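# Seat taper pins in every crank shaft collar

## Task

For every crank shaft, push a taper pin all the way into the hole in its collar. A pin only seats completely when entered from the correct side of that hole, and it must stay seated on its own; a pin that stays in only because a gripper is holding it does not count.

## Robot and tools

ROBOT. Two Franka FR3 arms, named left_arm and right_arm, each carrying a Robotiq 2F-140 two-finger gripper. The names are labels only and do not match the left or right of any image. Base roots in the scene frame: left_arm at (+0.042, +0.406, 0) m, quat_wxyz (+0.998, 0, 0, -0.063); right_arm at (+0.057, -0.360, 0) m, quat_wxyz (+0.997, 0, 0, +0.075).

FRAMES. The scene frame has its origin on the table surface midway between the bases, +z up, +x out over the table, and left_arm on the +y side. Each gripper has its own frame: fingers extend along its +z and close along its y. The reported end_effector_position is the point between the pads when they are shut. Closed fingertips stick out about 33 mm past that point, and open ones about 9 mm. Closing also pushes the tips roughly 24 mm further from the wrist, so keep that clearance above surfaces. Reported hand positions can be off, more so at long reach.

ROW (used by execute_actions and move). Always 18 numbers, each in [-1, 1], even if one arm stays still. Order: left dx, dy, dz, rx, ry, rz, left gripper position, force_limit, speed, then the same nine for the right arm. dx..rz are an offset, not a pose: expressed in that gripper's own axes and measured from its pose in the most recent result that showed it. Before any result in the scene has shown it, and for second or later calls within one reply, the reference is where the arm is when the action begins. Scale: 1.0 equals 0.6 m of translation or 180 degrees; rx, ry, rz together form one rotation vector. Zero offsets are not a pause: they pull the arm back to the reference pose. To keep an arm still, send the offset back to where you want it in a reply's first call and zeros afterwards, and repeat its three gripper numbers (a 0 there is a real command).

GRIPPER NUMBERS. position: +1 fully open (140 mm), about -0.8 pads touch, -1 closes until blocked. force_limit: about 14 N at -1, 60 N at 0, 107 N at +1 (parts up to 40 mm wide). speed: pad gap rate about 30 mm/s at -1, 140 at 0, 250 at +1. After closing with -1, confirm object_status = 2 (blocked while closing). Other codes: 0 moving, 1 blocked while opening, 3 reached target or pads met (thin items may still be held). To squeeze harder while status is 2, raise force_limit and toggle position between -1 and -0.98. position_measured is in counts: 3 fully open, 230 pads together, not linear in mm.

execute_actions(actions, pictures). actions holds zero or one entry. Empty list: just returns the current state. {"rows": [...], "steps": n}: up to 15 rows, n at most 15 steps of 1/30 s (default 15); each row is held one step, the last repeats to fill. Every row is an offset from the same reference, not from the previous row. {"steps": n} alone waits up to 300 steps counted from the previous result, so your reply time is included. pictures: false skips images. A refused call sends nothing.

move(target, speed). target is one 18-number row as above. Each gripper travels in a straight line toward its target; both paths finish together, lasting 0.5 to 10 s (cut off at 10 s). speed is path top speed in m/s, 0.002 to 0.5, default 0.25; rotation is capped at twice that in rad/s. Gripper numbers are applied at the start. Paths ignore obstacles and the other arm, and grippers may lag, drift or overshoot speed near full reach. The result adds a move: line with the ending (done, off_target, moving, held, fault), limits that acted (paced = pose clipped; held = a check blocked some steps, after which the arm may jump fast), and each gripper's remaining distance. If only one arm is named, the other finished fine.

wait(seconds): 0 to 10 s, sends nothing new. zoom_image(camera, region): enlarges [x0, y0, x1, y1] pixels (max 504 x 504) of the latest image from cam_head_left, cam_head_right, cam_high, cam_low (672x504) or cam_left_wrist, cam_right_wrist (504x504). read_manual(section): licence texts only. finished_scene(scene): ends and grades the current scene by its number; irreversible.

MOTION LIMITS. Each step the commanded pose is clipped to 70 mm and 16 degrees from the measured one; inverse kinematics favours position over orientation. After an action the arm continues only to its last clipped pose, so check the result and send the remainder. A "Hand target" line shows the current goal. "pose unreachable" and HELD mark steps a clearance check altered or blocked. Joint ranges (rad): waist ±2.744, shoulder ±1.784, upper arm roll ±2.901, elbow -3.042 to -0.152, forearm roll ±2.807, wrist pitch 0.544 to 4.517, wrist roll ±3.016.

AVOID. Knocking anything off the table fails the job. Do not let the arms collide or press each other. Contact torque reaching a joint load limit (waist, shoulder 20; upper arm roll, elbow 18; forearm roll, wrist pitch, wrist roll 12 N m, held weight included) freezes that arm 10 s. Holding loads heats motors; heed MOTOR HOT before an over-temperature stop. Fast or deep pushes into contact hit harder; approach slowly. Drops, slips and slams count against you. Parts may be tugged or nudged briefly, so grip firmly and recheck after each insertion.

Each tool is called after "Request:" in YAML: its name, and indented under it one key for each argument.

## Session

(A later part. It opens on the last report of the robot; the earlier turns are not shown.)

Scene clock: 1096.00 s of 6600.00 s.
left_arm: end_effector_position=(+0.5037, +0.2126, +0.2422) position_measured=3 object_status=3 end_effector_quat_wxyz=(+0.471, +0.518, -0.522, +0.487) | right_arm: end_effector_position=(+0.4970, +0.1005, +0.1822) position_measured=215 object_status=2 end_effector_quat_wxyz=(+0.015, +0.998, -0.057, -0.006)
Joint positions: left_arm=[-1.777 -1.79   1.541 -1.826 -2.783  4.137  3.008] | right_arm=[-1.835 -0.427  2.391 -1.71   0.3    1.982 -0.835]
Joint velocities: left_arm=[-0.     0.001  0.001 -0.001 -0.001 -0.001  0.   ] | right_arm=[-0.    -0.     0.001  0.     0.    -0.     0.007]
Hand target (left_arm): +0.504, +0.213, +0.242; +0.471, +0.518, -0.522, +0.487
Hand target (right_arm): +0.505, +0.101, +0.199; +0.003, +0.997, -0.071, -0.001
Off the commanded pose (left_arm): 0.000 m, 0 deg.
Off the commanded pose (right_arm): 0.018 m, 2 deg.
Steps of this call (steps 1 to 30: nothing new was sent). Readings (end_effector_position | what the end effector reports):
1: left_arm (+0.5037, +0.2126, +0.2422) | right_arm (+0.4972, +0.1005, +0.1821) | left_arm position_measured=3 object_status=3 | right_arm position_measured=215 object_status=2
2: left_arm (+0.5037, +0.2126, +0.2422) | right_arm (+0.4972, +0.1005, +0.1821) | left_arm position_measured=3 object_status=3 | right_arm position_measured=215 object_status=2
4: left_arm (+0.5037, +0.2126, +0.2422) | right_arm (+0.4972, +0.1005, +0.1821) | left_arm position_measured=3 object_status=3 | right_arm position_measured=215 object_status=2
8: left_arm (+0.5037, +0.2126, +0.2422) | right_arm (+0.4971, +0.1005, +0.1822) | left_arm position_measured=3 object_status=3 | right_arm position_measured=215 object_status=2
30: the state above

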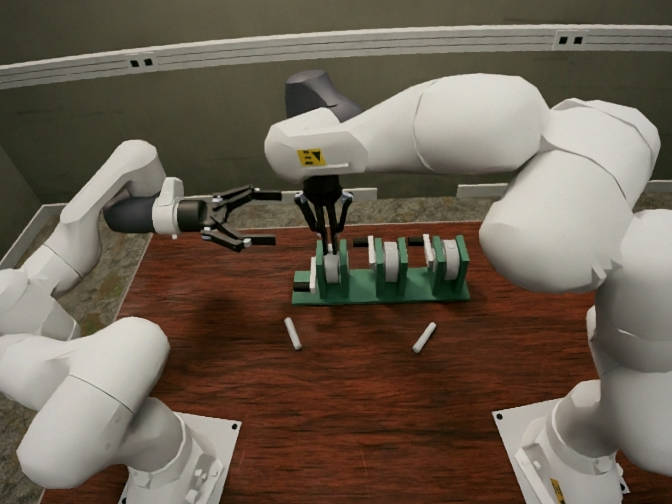

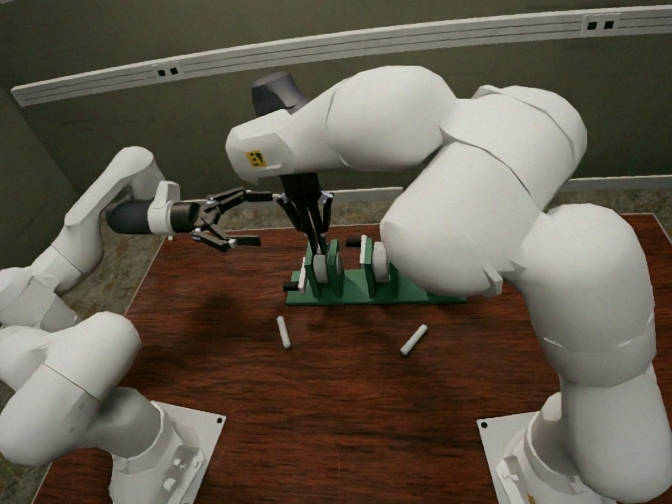

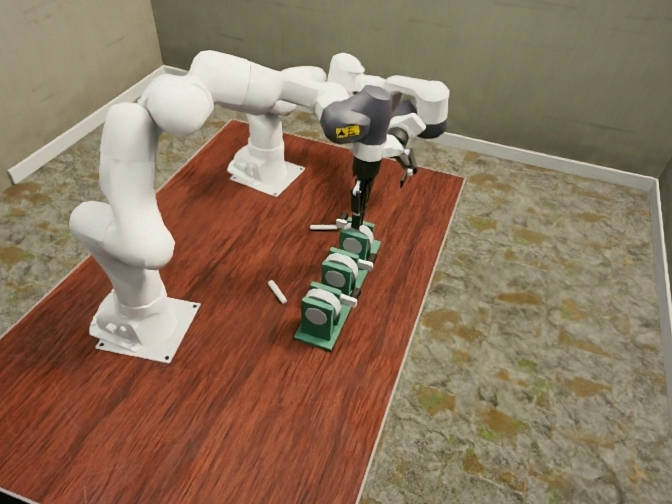

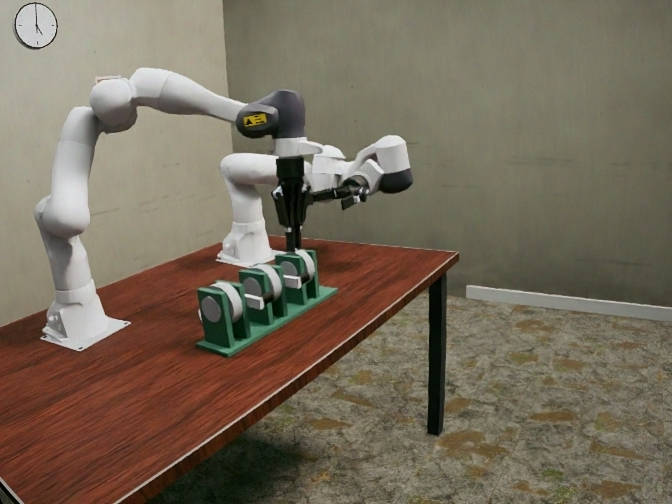

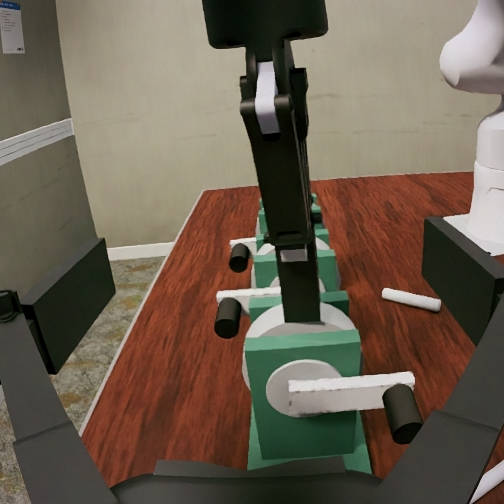

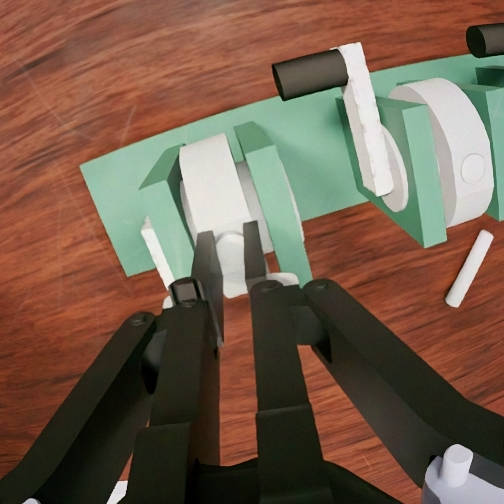

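Request:
move:
  target: [0,0,0,0,0,0,1,0,0,0,0,0,0,0,0,-1,0.7,-0.9]
  speed: 0.01

Request:
move:
  target: [0,0,0,0,0,0,1,0,0,0.001,0.001,-0.003,0.0095,0.004,-0.03,-0.55,0.7,-0.9]
  speed: 0.02

Request:
zoom_image:
  camera: "cam_right_wrist"
  region: [170,180,300,310]

Scene clock: 1119.47 s of 6600.00 s.
left_arm: end_effector_position=(+0.5037, +0.2126, +0.2422) position_measured=3 object_status=3 end_effector_quat_wxyz=(+0.471, +0.518, -0.522, +0.487) | right_arm: end_effector_position=(+0.4970, +0.1007, +0.1820) position_measured=215 object_status=2 end_effector_quat_wxyz=(+0.015, +0.998, -0.054, -0.006)
Joint positions: left_arm=[-1.777 -1.79   1.541 -1.826 -2.783  4.137  3.008] | right_arm=[-1.835 -0.427  2.391 -1.71   0.301  1.983 -0.841]
Joint velocities: left_arm=[ 0.001  0.002  0.001  0.001 -0.001  0.001  0.   ] | right_arm=[-0.    -0.001 -0.001 -0.001 -0.001  0.    -0.003]
Hand target (left_arm): +0.504, +0.213, +0.242; +0.471, +0.518, -0.522, +0.487
Hand target (right_arm): +0.497, +0.101, +0.182; +0.015, +0.998, -0.057, -0.006
Off the commanded pose (left_arm): 0.000 m, 0 deg.
Off the commanded pose (right_arm): 0.000 m, 0 deg.
After step 90, 19.77 s passed at rest.
move: done

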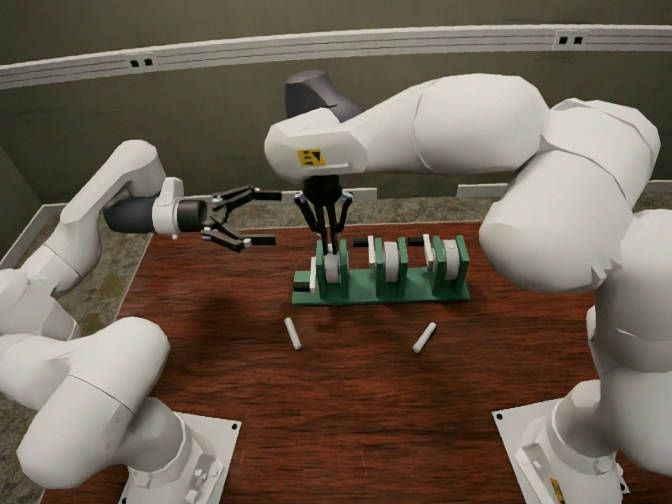

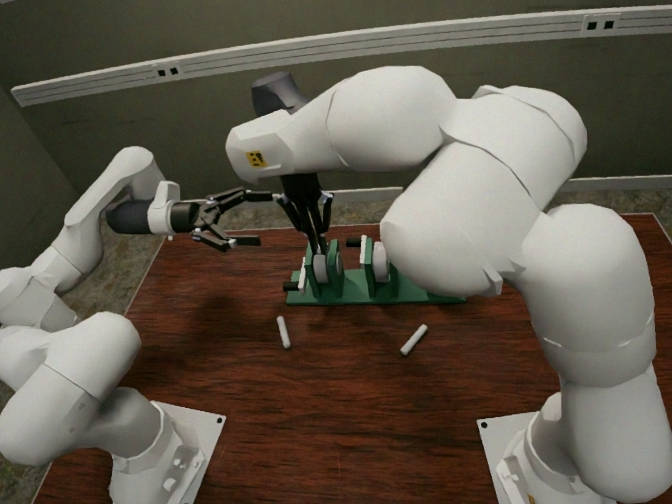

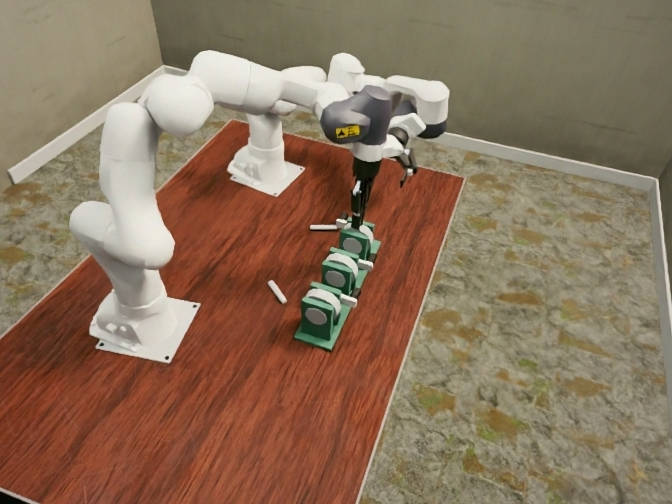

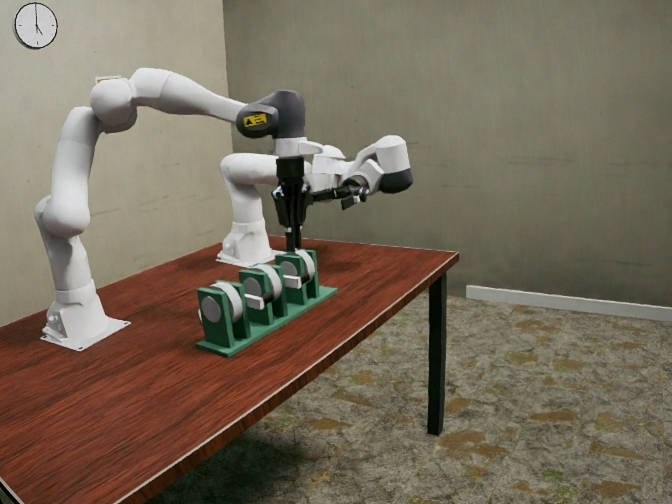

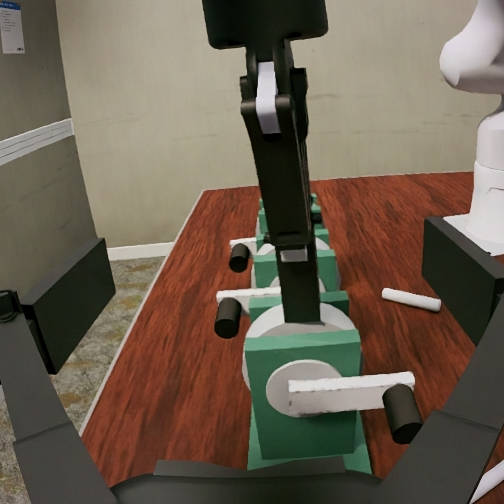

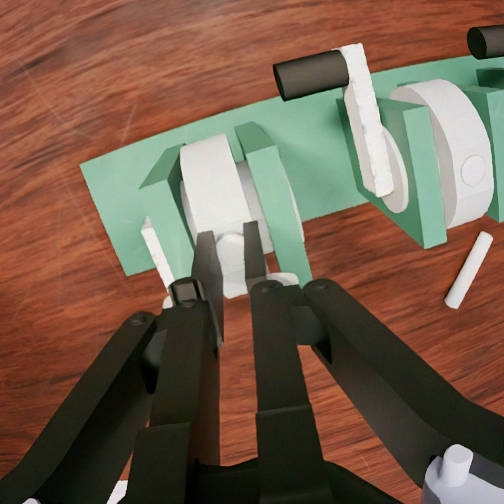

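Scene clock: 1122.17 s of 6600.00 s.
left_arm: end_effector_position=(+0.5037, +0.2126, +0.2422) position_measured=3 object_status=3 end_effector_quat_wxyz=(+0.471, +0.518, -0.522, +0.487) | right_arm: end_effector_position=(+0.4986, +0.0991, +0.1845) position_measured=199 object_status=3 end_effector_quat_wxyz=(+0.000, +1.000, -0.014, -0.001)
Joint positions: left_arm=[-1.777 -1.79   1.541 -1.826 -2.783  4.137  3.008] | right_arm=[-1.835 -0.39   2.397 -1.753  0.292  2.028 -0.923]
Joint velocities: left_arm=[ 0.    -0.002  0.     0.001 -0.001  0.     0.   ] | right_arm=[ 0.001  0.001  0.    -0.    -0.     0.006 -0.019]
Hand target (left_arm): +0.504, +0.213, +0.242; +0.471, +0.518, -0.522, +0.487
Hand target (right_arm): +0.498, +0.100, +0.184; +0.000, +1.000, -0.008, +0.000
Off the commanded pose (left_arm): 0.000 m, 0 deg.
Off the commanded pose (right_arm): 0.002 m, 1 deg.
move: done

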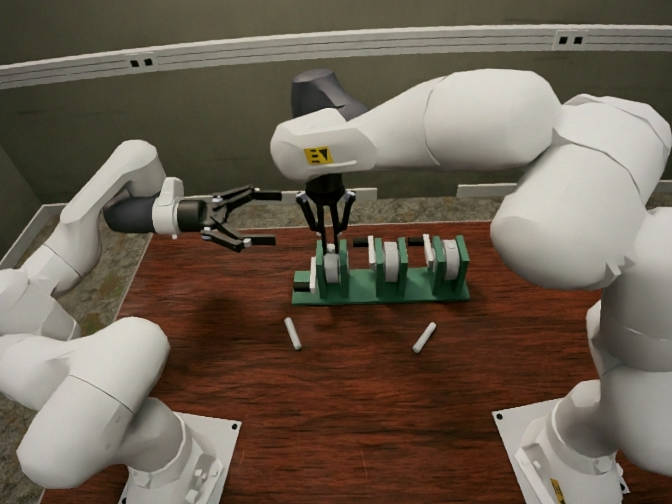

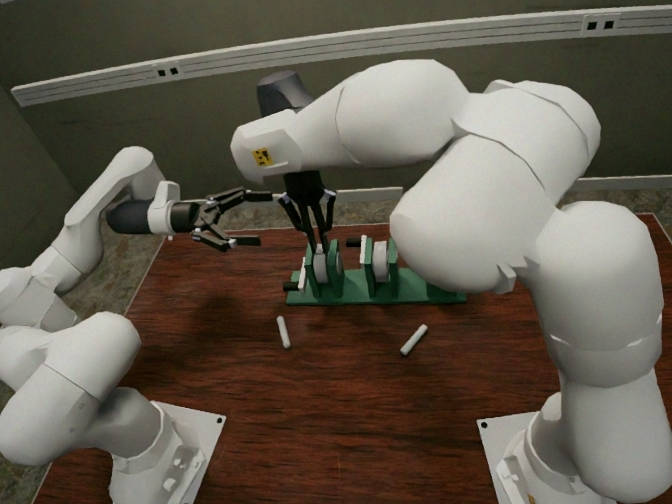

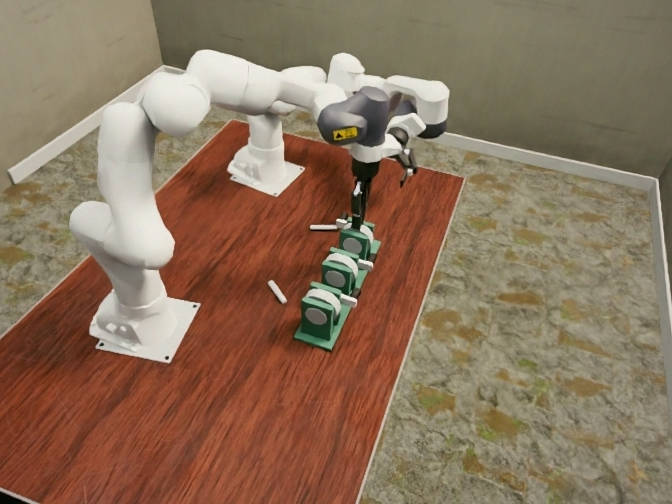

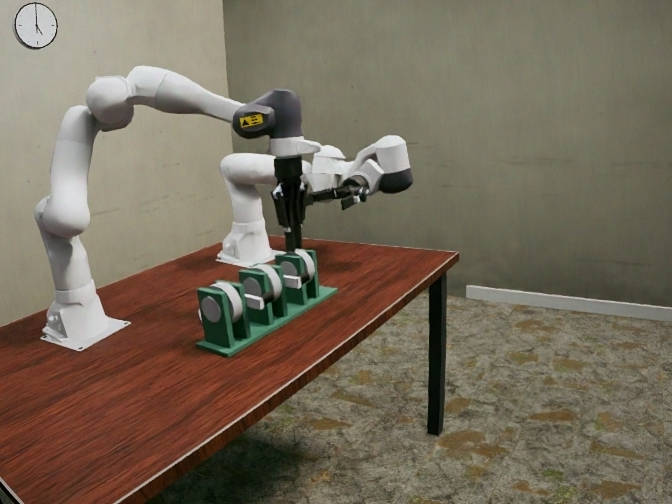

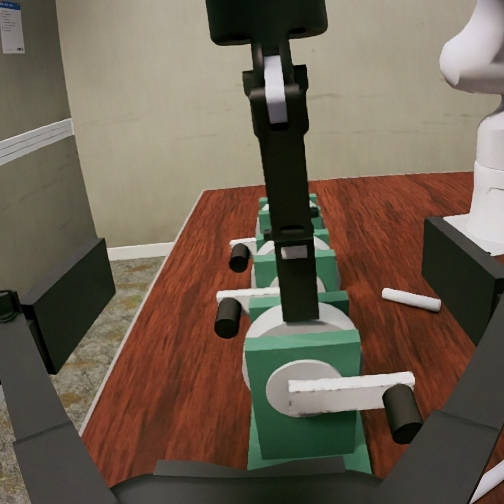

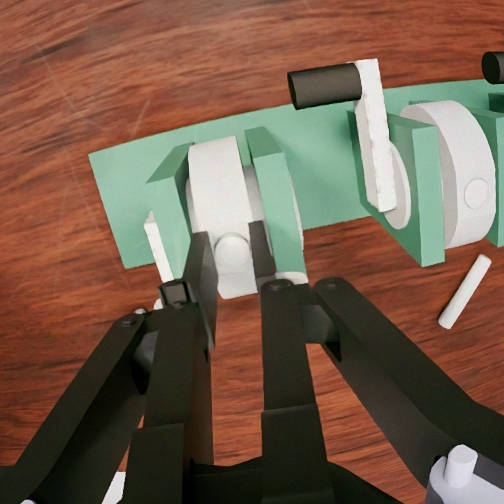

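Region (170, 180, 300, 310) of cam_right_wrist's 504x504 image, scaled by 3.877, with more detail than that image has.

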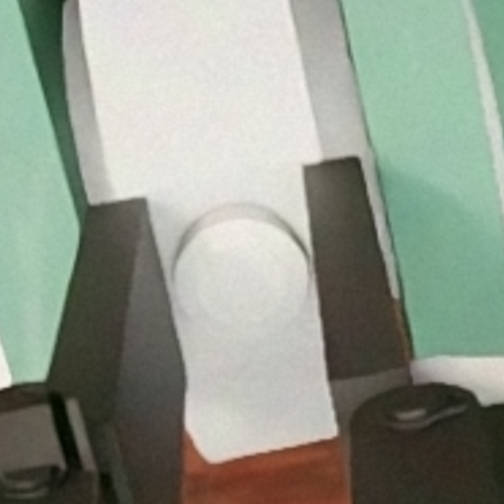

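Request:
move:
  target: [0,0,0,0,0,0,1,0,0,-0.001,-0.001,0.0095,0,0,-0.004,-0.55,1,-0.9]
  speed: 0.004

Request:
execute_actions:
  actions:
    - {"rows": [[0,0,0,0,0,0,1,0,0,0,0,0.003,0,0,0,-1,1,-0.9]], "steps": 15}
  pictures: false

Scene clock: 1127.53 s of 6600.00 s.
left_arm: end_effector_position=(+0.5037, +0.2126, +0.2422) position_measured=3 object_status=3 end_effector_quat_wxyz=(+0.471, +0.518, -0.522, +0.487) | right_arm: end_effector_position=(+0.4991, +0.0988, +0.1813) position_measured=199 object_status=3 end_effector_quat_wxyz=(+0.000, +1.000, -0.011, +0.000)
Joint positions: left_arm=[-1.777 -1.79   1.541 -1.826 -2.783  4.137  3.008] | right_arm=[-1.835 -0.393  2.397 -1.758  0.294  2.036 -0.932]
Joint velocities: left_arm=[-0.    -0.     0.001  0.     0.001 -0.002  0.001] | right_arm=[ 0.     0.    -0.     0.     0.     0.002 -0.002]
Hand target (left_arm): +0.504, +0.213, +0.242; +0.471, +0.518, -0.522, +0.487
Hand target (right_arm): +0.498, +0.100, +0.179; +0.000, +1.000, -0.008, -0.001
Off the commanded pose (left_arm): 0.000 m, 0 deg.
Off the commanded pose (right_arm): 0.003 m, 0 deg.
After step 90, 0.70 s passed at rest.
move: done

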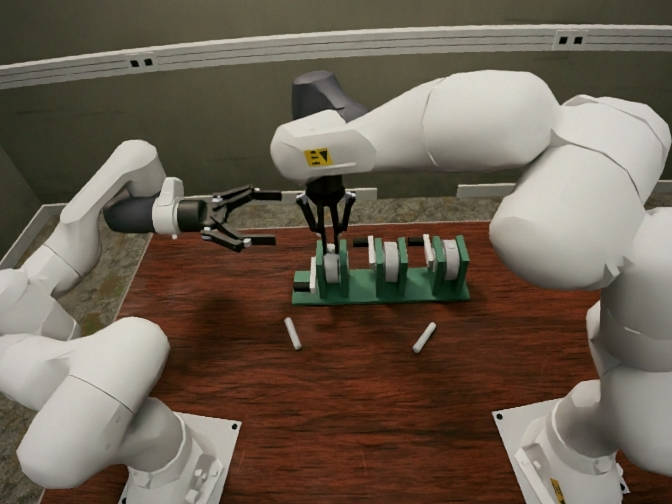

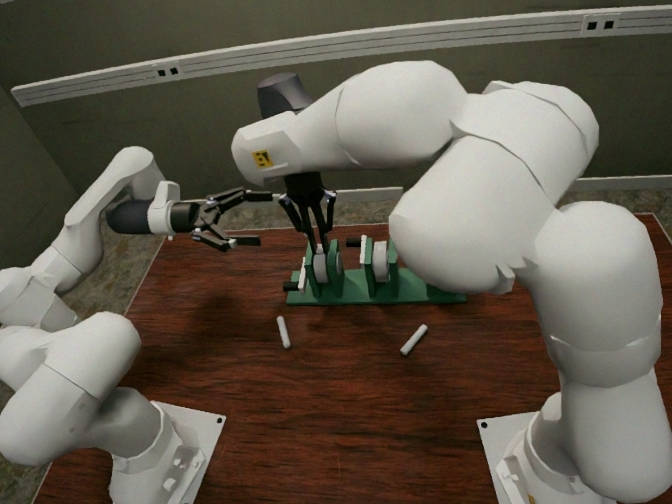

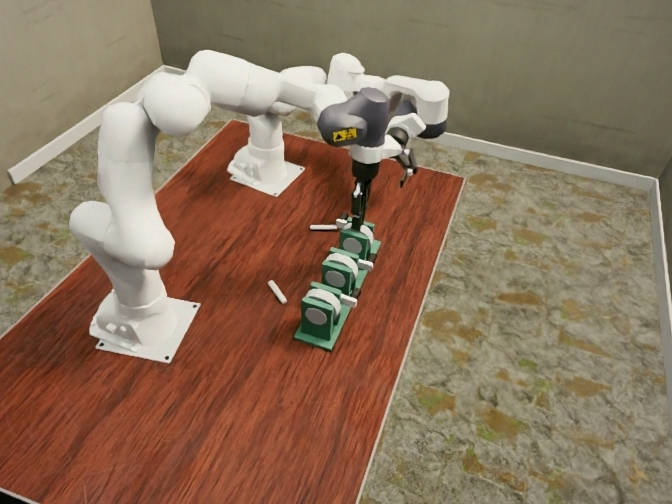

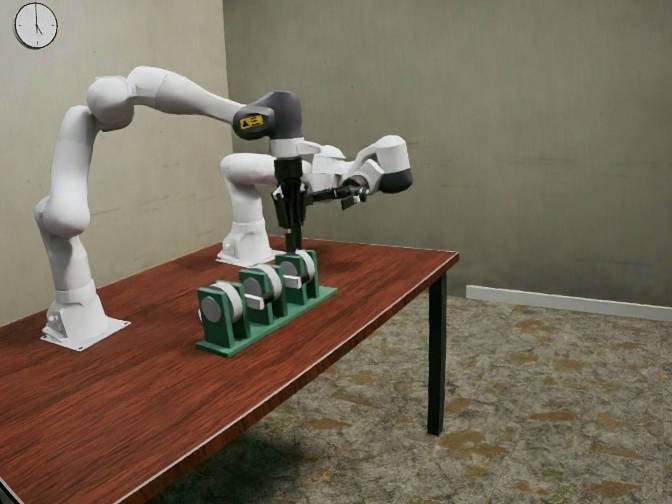

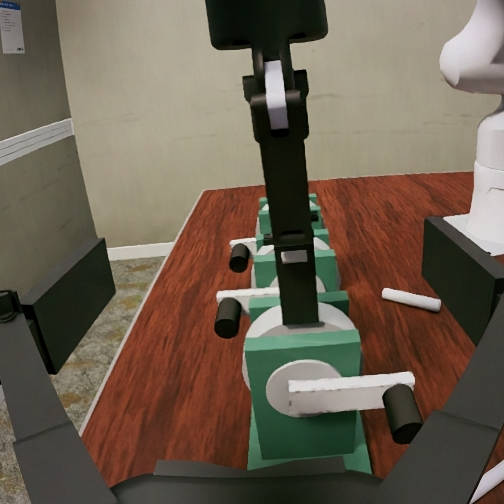

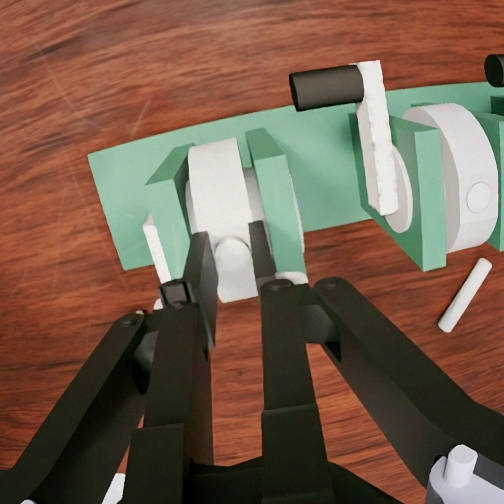

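Scene clock: 1128.03 s of 6600.00 s.
left_arm: end_effector_position=(+0.5037, +0.2126, +0.2422) position_measured=3 object_status=3 end_effector_quat_wxyz=(+0.471, +0.518, -0.522, +0.487) | right_arm: end_effector_position=(+0.4993, +0.0994, +0.1817) position_measured=216 object_status=2 end_effector_quat_wxyz=(-0.001, +1.000, -0.011, +0.000)
Joint positions: left_arm=[-1.777 -1.79   1.541 -1.826 -2.783  4.137  3.008] | right_arm=[-1.835 -0.393  2.397 -1.758  0.295  2.037 -0.932]
Joint velocities: left_arm=[ 0.001 -0.001  0.001 -0.001 -0.001 -0.     0.001] | right_arm=[ 0.     0.002 -0.    -0.     0.001  0.     0.   ]
Hand target (left_arm): +0.504, +0.213, +0.242; +0.471, +0.518, -0.522, +0.487
Hand target (right_arm): +0.499, +0.099, +0.180; +0.000, +1.000, -0.011, +0.000
Off the commanded pose (left_arm): 0.000 m, 0 deg.
Off the commanded pose (right_arm): 0.002 m, 0 deg.
Steps of this call (steps 1 to 15: all 15 steps of this action). Readings (end_effector_position | what the end effector reports):
1: left_arm (+0.5037, +0.2126, +0.2422) | right_arm (+0.4992, +0.0990, +0.1814) | left_arm position_measured=3 object_status=3 | right_arm position_measured=199 object_status=0
2: left_arm (+0.5037, +0.2126, +0.2422) | right_arm (+0.4993, +0.0991, +0.1814) | left_arm position_measured=3 object_status=3 | right_arm position_measured=200 object_status=0
4: left_arm (+0.5037, +0.2126, +0.2422) | right_arm (+0.4993, +0.0993, +0.1815) | left_arm position_measured=3 object_status=3 | right_arm position_measured=205 object_status=0
8: left_arm (+0.5037, +0.2126, +0.2422) | right_arm (+0.4993, +0.0994, +0.1817) | left_arm position_measured=3 object_status=3 | right_arm position_measured=213 object_status=0
15: the state above

Request:
move:
  target: [0,0,0,0,0,0,1,0,0,0.002,0.0038,-0.006,0.022,0,0,-1,1,-0.9]
  speed: 0.015

Request:
zoom_image:
  camera: "cam_head_left"
  region: [300,220,360,270]

Request:
zoom_image:
  camera: "cam_right_wrist"
  region: [170,180,300,310]

Scene clock: 1136.97 s of 6600.00 s.
left_arm: end_effector_position=(+0.5037, +0.2126, +0.2422) position_measured=3 object_status=3 end_effector_quat_wxyz=(+0.471, +0.518, -0.522, +0.487) | right_arm: end_effector_position=(+0.4995, +0.0969, +0.1823) position_measured=216 object_status=2 end_effector_quat_wxyz=(-0.031, +0.999, -0.012, +0.001)
Joint positions: left_arm=[-1.777 -1.79   1.541 -1.826 -2.783  4.137  3.008] | right_arm=[-1.836 -0.34   2.397 -1.83   0.316  2.107 -0.959]
Joint velocities: left_arm=[ 0.001  0.001 -0.001 -0.     0.001  0.     0.001] | right_arm=[-0.     0.002 -0.001 -0.003  0.002  0.002 -0.005]
Hand target (left_arm): +0.504, +0.213, +0.242; +0.471, +0.518, -0.522, +0.487
Hand target (right_arm): +0.501, +0.097, +0.186; -0.035, +0.999, -0.012, +0.001
Off the commanded pose (left_arm): 0.000 m, 0 deg.
Off the commanded pose (right_arm): 0.003 m, 1 deg.
After step 90, 3.40 s passed at rest.
move: done

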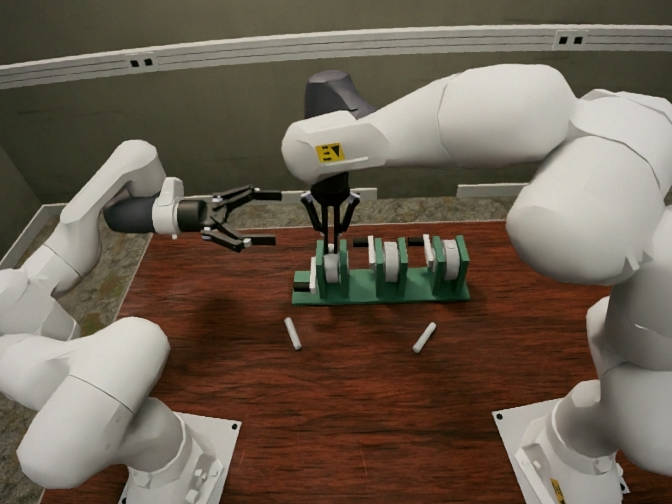

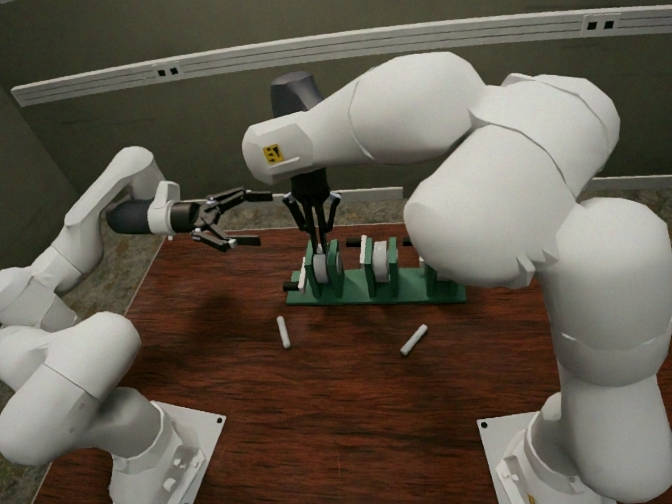

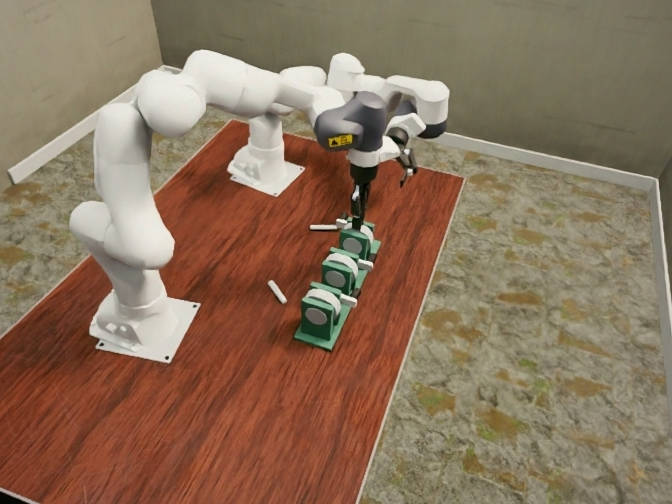

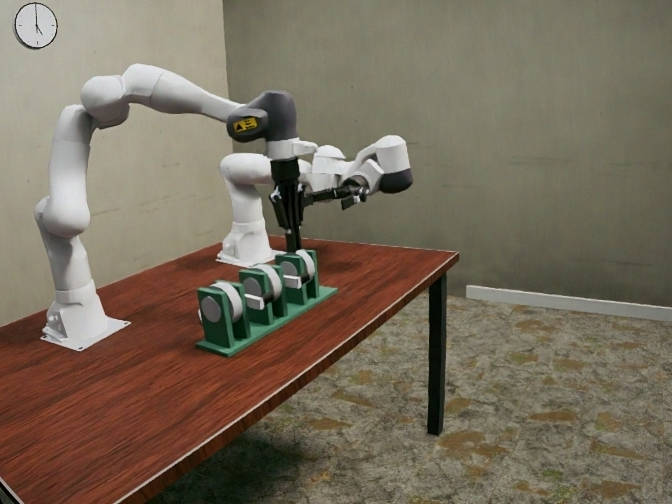

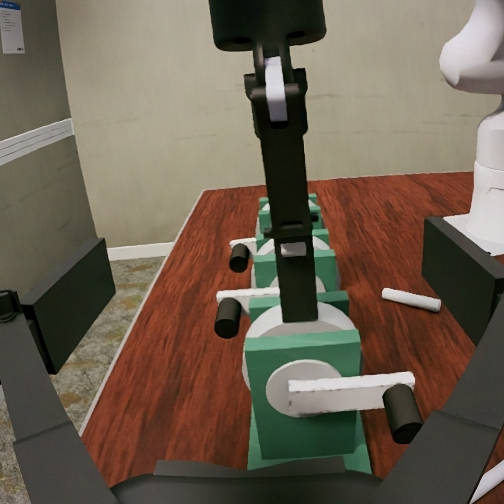

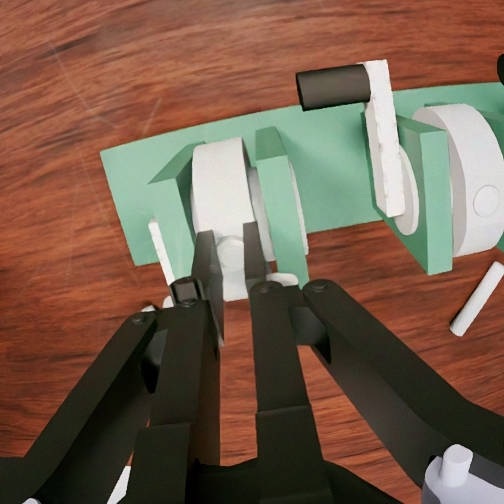

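Region (300, 220, 360, 270) of cam_head_left's 672x504 image, scaled by 8.400, with more detail than that image has.

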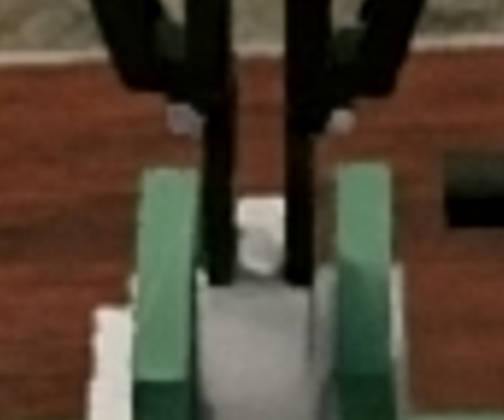

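Region (170, 180, 300, 310) of cam_right_wrist's 504x504 image, scaled by 3.877, with more detail than that image has.

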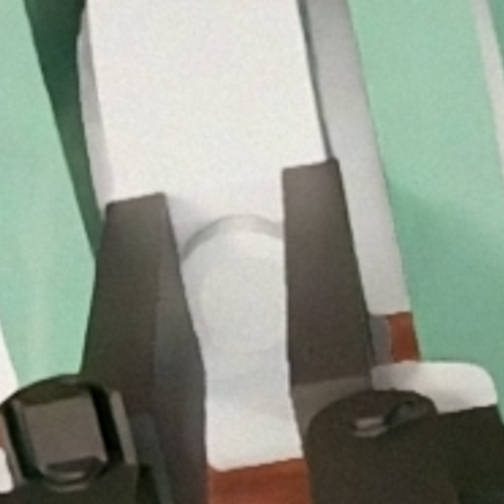

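Request:
move:
  target: [0,0,0,0,0,0,1,0,0,0.006,0.002,-0.018,0.018,0,0,-1,1,-0.9]
  speed: 0.01

Request:
zoom_image:
  camera: "cam_left_wrist"
  region: [255,270,345,350]

Request:
zoom_image:
  camera: "cam_right_wrist"
  region: [170,180,300,310]

Scene clock: 1144.30 s of 6600.00 s.
left_arm: end_effector_position=(+0.5037, +0.2126, +0.2422) position_measured=3 object_status=3 end_effector_quat_wxyz=(+0.471, +0.518, -0.522, +0.487) | right_arm: end_effector_position=(+0.4997, +0.0952, +0.1829) position_measured=216 object_status=2 end_effector_quat_wxyz=(-0.050, +0.999, -0.013, +0.001)
Joint positions: left_arm=[-1.777 -1.79   1.541 -1.826 -2.783  4.137  3.008] | right_arm=[-1.839 -0.308  2.397 -1.873  0.335  2.148 -0.983]
Joint velocities: left_arm=[-0.001  0.001  0.001  0.001  0.     0.001  0.001] | right_arm=[-0.001  0.     0.002 -0.002  0.001  0.001 -0.004]
Hand target (left_arm): +0.504, +0.213, +0.242; +0.471, +0.518, -0.522, +0.487
Hand target (right_arm): +0.504, +0.095, +0.193; -0.059, +0.998, -0.013, +0.002
Off the commanded pose (left_arm): 0.000 m, 0 deg.
Off the commanded pose (right_arm): 0.011 m, 1 deg.
After step 90, 1.30 s passed at rest.
move: off_target (right_arm)

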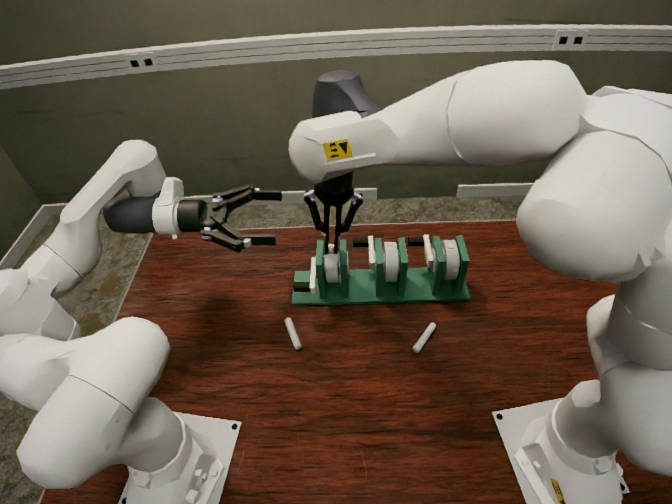

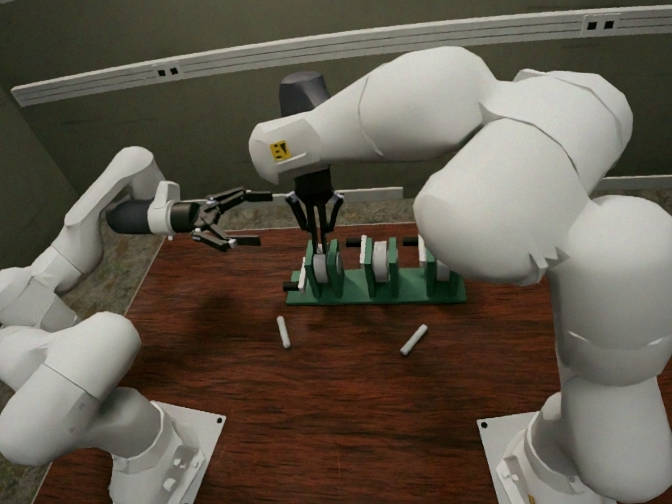

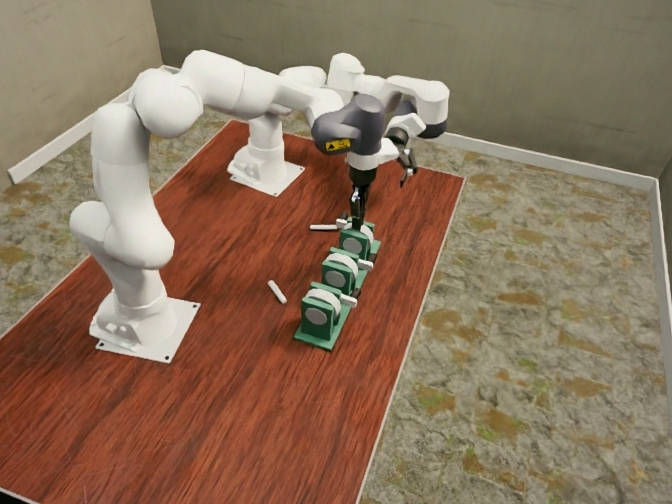

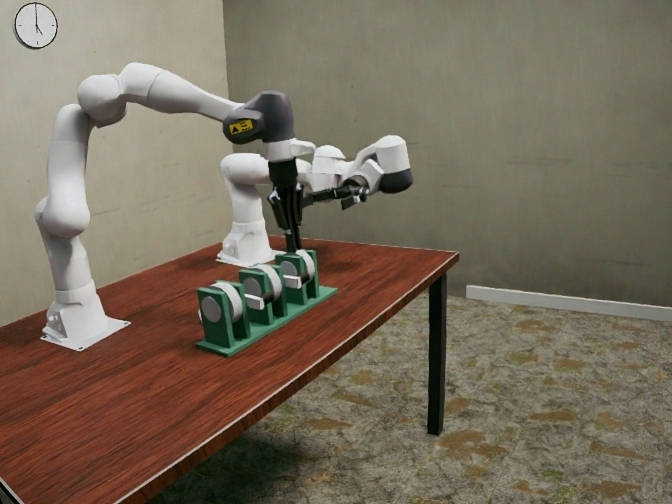

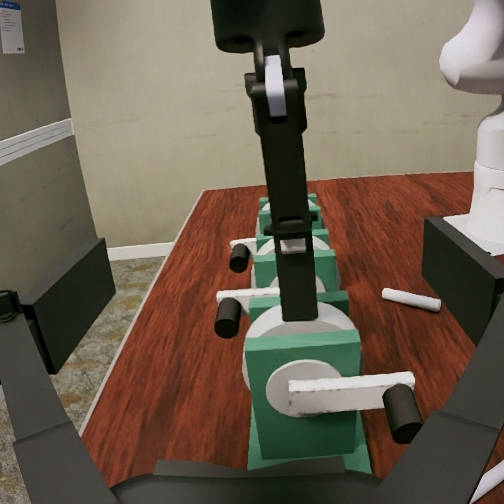

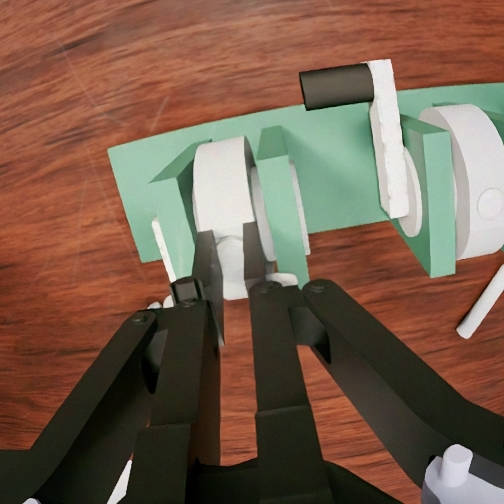

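Region (255, 270, 345, 350) of cam_left_wrist's 504x504 image, scaled by 5.600, with more detail than that image has.

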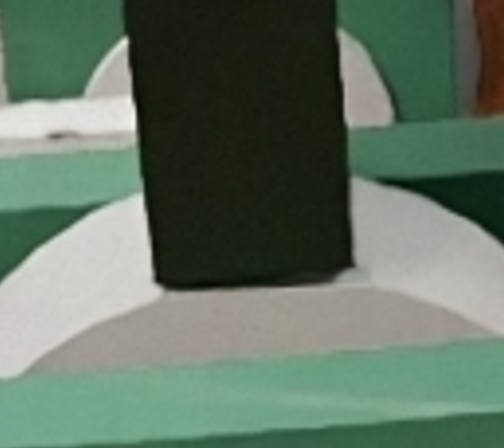

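Region (170, 180, 300, 310) of cam_right_wrist's 504x504 image, scaled by 3.877, with more detail than that image has.

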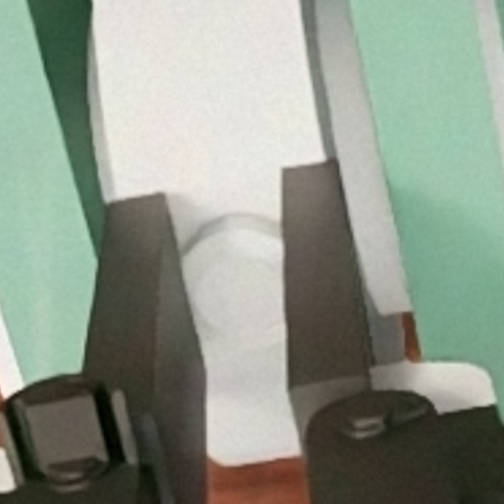

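Request:
execute_actions:
  actions:
    - {"rows": [[0,0,0,0,0,0,1,0,0,0.008,-0.001,-0.02,0.003,0,0,-1,1,-0.9],[0,0,0,0,0,0,1,0,0,0.008,-0.0015,-0.021,0.001,0,0,-1,1,-0.9],[0,0,0,0,0,0,1,0,0,0.008,-0.002,-0.022,-0.001,0,0,-1,1,-0.9],[0,0,0,0,0,0,1,0,0,0.008,-0.0025,-0.022,-0.003,0,0,-1,1,-0.9],[0,0,0,0,0,0,1,0,0,0.008,-0.003,-0.022,-0.005,0,0,-1,1,-0.9],[0,0,0,0,0,0,1,0,0,0.008,-0.0035,-0.022,-0.007,0,0,-1,1,-0.9],[0,0,0,0,0,0,1,0,0,0.008,-0.004,-0.022,-0.009,0,0,-1,1,-0.9],[0,0,0,0,0,0,1,0,0,0.008,-0.0045,-0.022,-0.011,0,0,-1,1,-0.9],[0,0,0,0,0,0,1,0,0,0.008,-0.005,-0.022,-0.013,0,0,-1,1,-0.9],[0,0,0,0,0,0,1,0,0,0.008,-0.0055,-0.022,-0.015,0,0,-1,1,-0.9]], "steps": 15}
  pictures: false

Request:
execute_actions:
  actions:
    - {"steps": 20}
  pictures: false

Scene clock: 1156.53 s of 6600.00 s.
left_arm: end_effector_position=(+0.5037, +0.2126, +0.2422) position_measured=3 object_status=3 end_effector_quat_wxyz=(+0.471, +0.518, -0.522, +0.487) | right_arm: end_effector_position=(+0.4992, +0.0976, +0.1827) position_measured=216 object_status=2 end_effector_quat_wxyz=(-0.022, +1.000, -0.006, -0.003)
Joint positions: left_arm=[-1.777 -1.79   1.541 -1.826 -2.783  4.137  3.008] | right_arm=[-1.839 -0.359  2.397 -1.801  0.317  2.075 -0.969]
Joint velocities: left_arm=[-0.002  0.001  0.001 -0.001 -0.    -0.    -0.001] | right_arm=[ 0.001 -0.027  0.001  0.039  0.002 -0.053  0.03 ]
Hand target (left_arm): +0.504, +0.213, +0.242; +0.471, +0.518, -0.522, +0.487
Hand target (right_arm): +0.505, +0.097, +0.196; -0.027, +1.000, -0.012, +0.001
Off the commanded pose (left_arm): 0.000 m, 0 deg.
Off the commanded pose (right_arm): 0.015 m, 1 deg.
Steps of this call (steps 1 to 90: nothing new was sent; then 8.73 s passed at rest; steps 91 to 105: all 15 steps of this action). Readings (end_effector_position | what the end effector reports):
91: left_arm (+0.5037, +0.2126, +0.2422) | right_arm (+0.4998, +0.0952, +0.1829) | left_arm position_measured=3 object_status=3 | right_arm position_measured=216 object_status=2
92: left_arm (+0.5037, +0.2126, +0.2422) | right_arm (+0.4998, +0.0953, +0.1829) | left_arm position_measured=3 object_status=3 | right_arm position_measured=216 object_status=2
94: left_arm (+0.5037, +0.2126, +0.2422) | right_arm (+0.4998, +0.0957, +0.1828) | left_arm position_measured=3 object_status=3 | right_arm position_measured=216 object_status=2
98: left_arm (+0.5037, +0.2126, +0.2422) | right_arm (+0.4998, +0.0966, +0.1827) | left_arm position_measured=3 object_status=3 | right_arm position_measured=216 object_status=2
105: the state above

Scene clock: 1157.20 s of 6600.00 s.
left_arm: end_effector_position=(+0.5037, +0.2126, +0.2422) position_measured=3 object_status=3 end_effector_quat_wxyz=(+0.471, +0.518, -0.522, +0.487) | right_arm: end_effector_position=(+0.4987, +0.0977, +0.1826) position_measured=216 object_status=2 end_effector_quat_wxyz=(-0.020, +1.000, -0.008, -0.004)
Joint positions: left_arm=[-1.777 -1.79   1.541 -1.826 -2.783  4.137  3.008] | right_arm=[-1.839 -0.361  2.397 -1.798  0.317  2.07  -0.962]
Joint velocities: left_arm=[-0.     0.001  0.001  0.002 -0.    -0.001 -0.   ] | right_arm=[ 0.001 -0.001 -0.    -0.001  0.001 -0.002  0.003]
Hand target (left_arm): +0.504, +0.213, +0.242; +0.471, +0.518, -0.522, +0.487
Hand target (right_arm): +0.505, +0.097, +0.196; -0.027, +1.000, -0.012, +0.001
Off the commanded pose (left_arm): 0.000 m, 0 deg.
Off the commanded pose (right_arm): 0.015 m, 1 deg.
Steps of this call (steps 1 to 20: nothing new was sent). Readings (end_effector_position | what the end effector reports):
1: left_arm (+0.5037, +0.2126, +0.2422) | right_arm (+0.4990, +0.0977, +0.1826) | left_arm position_measured=3 object_status=3 | right_arm position_measured=216 object_status=2
2: left_arm (+0.5037, +0.2126, +0.2422) | right_arm (+0.4989, +0.0977, +0.1826) | left_arm position_measured=3 object_status=3 | right_arm position_measured=216 object_status=2
4: left_arm (+0.5037, +0.2126, +0.2422) | right_arm (+0.4988, +0.0977, +0.1826) | left_arm position_measured=3 object_status=3 | right_arm position_measured=216 object_status=2
8: left_arm (+0.5037, +0.2126, +0.2422) | right_arm (+0.4987, +0.0977, +0.1826) | left_arm position_measured=3 object_status=3 | right_arm position_measured=216 object_status=2
20: the state above


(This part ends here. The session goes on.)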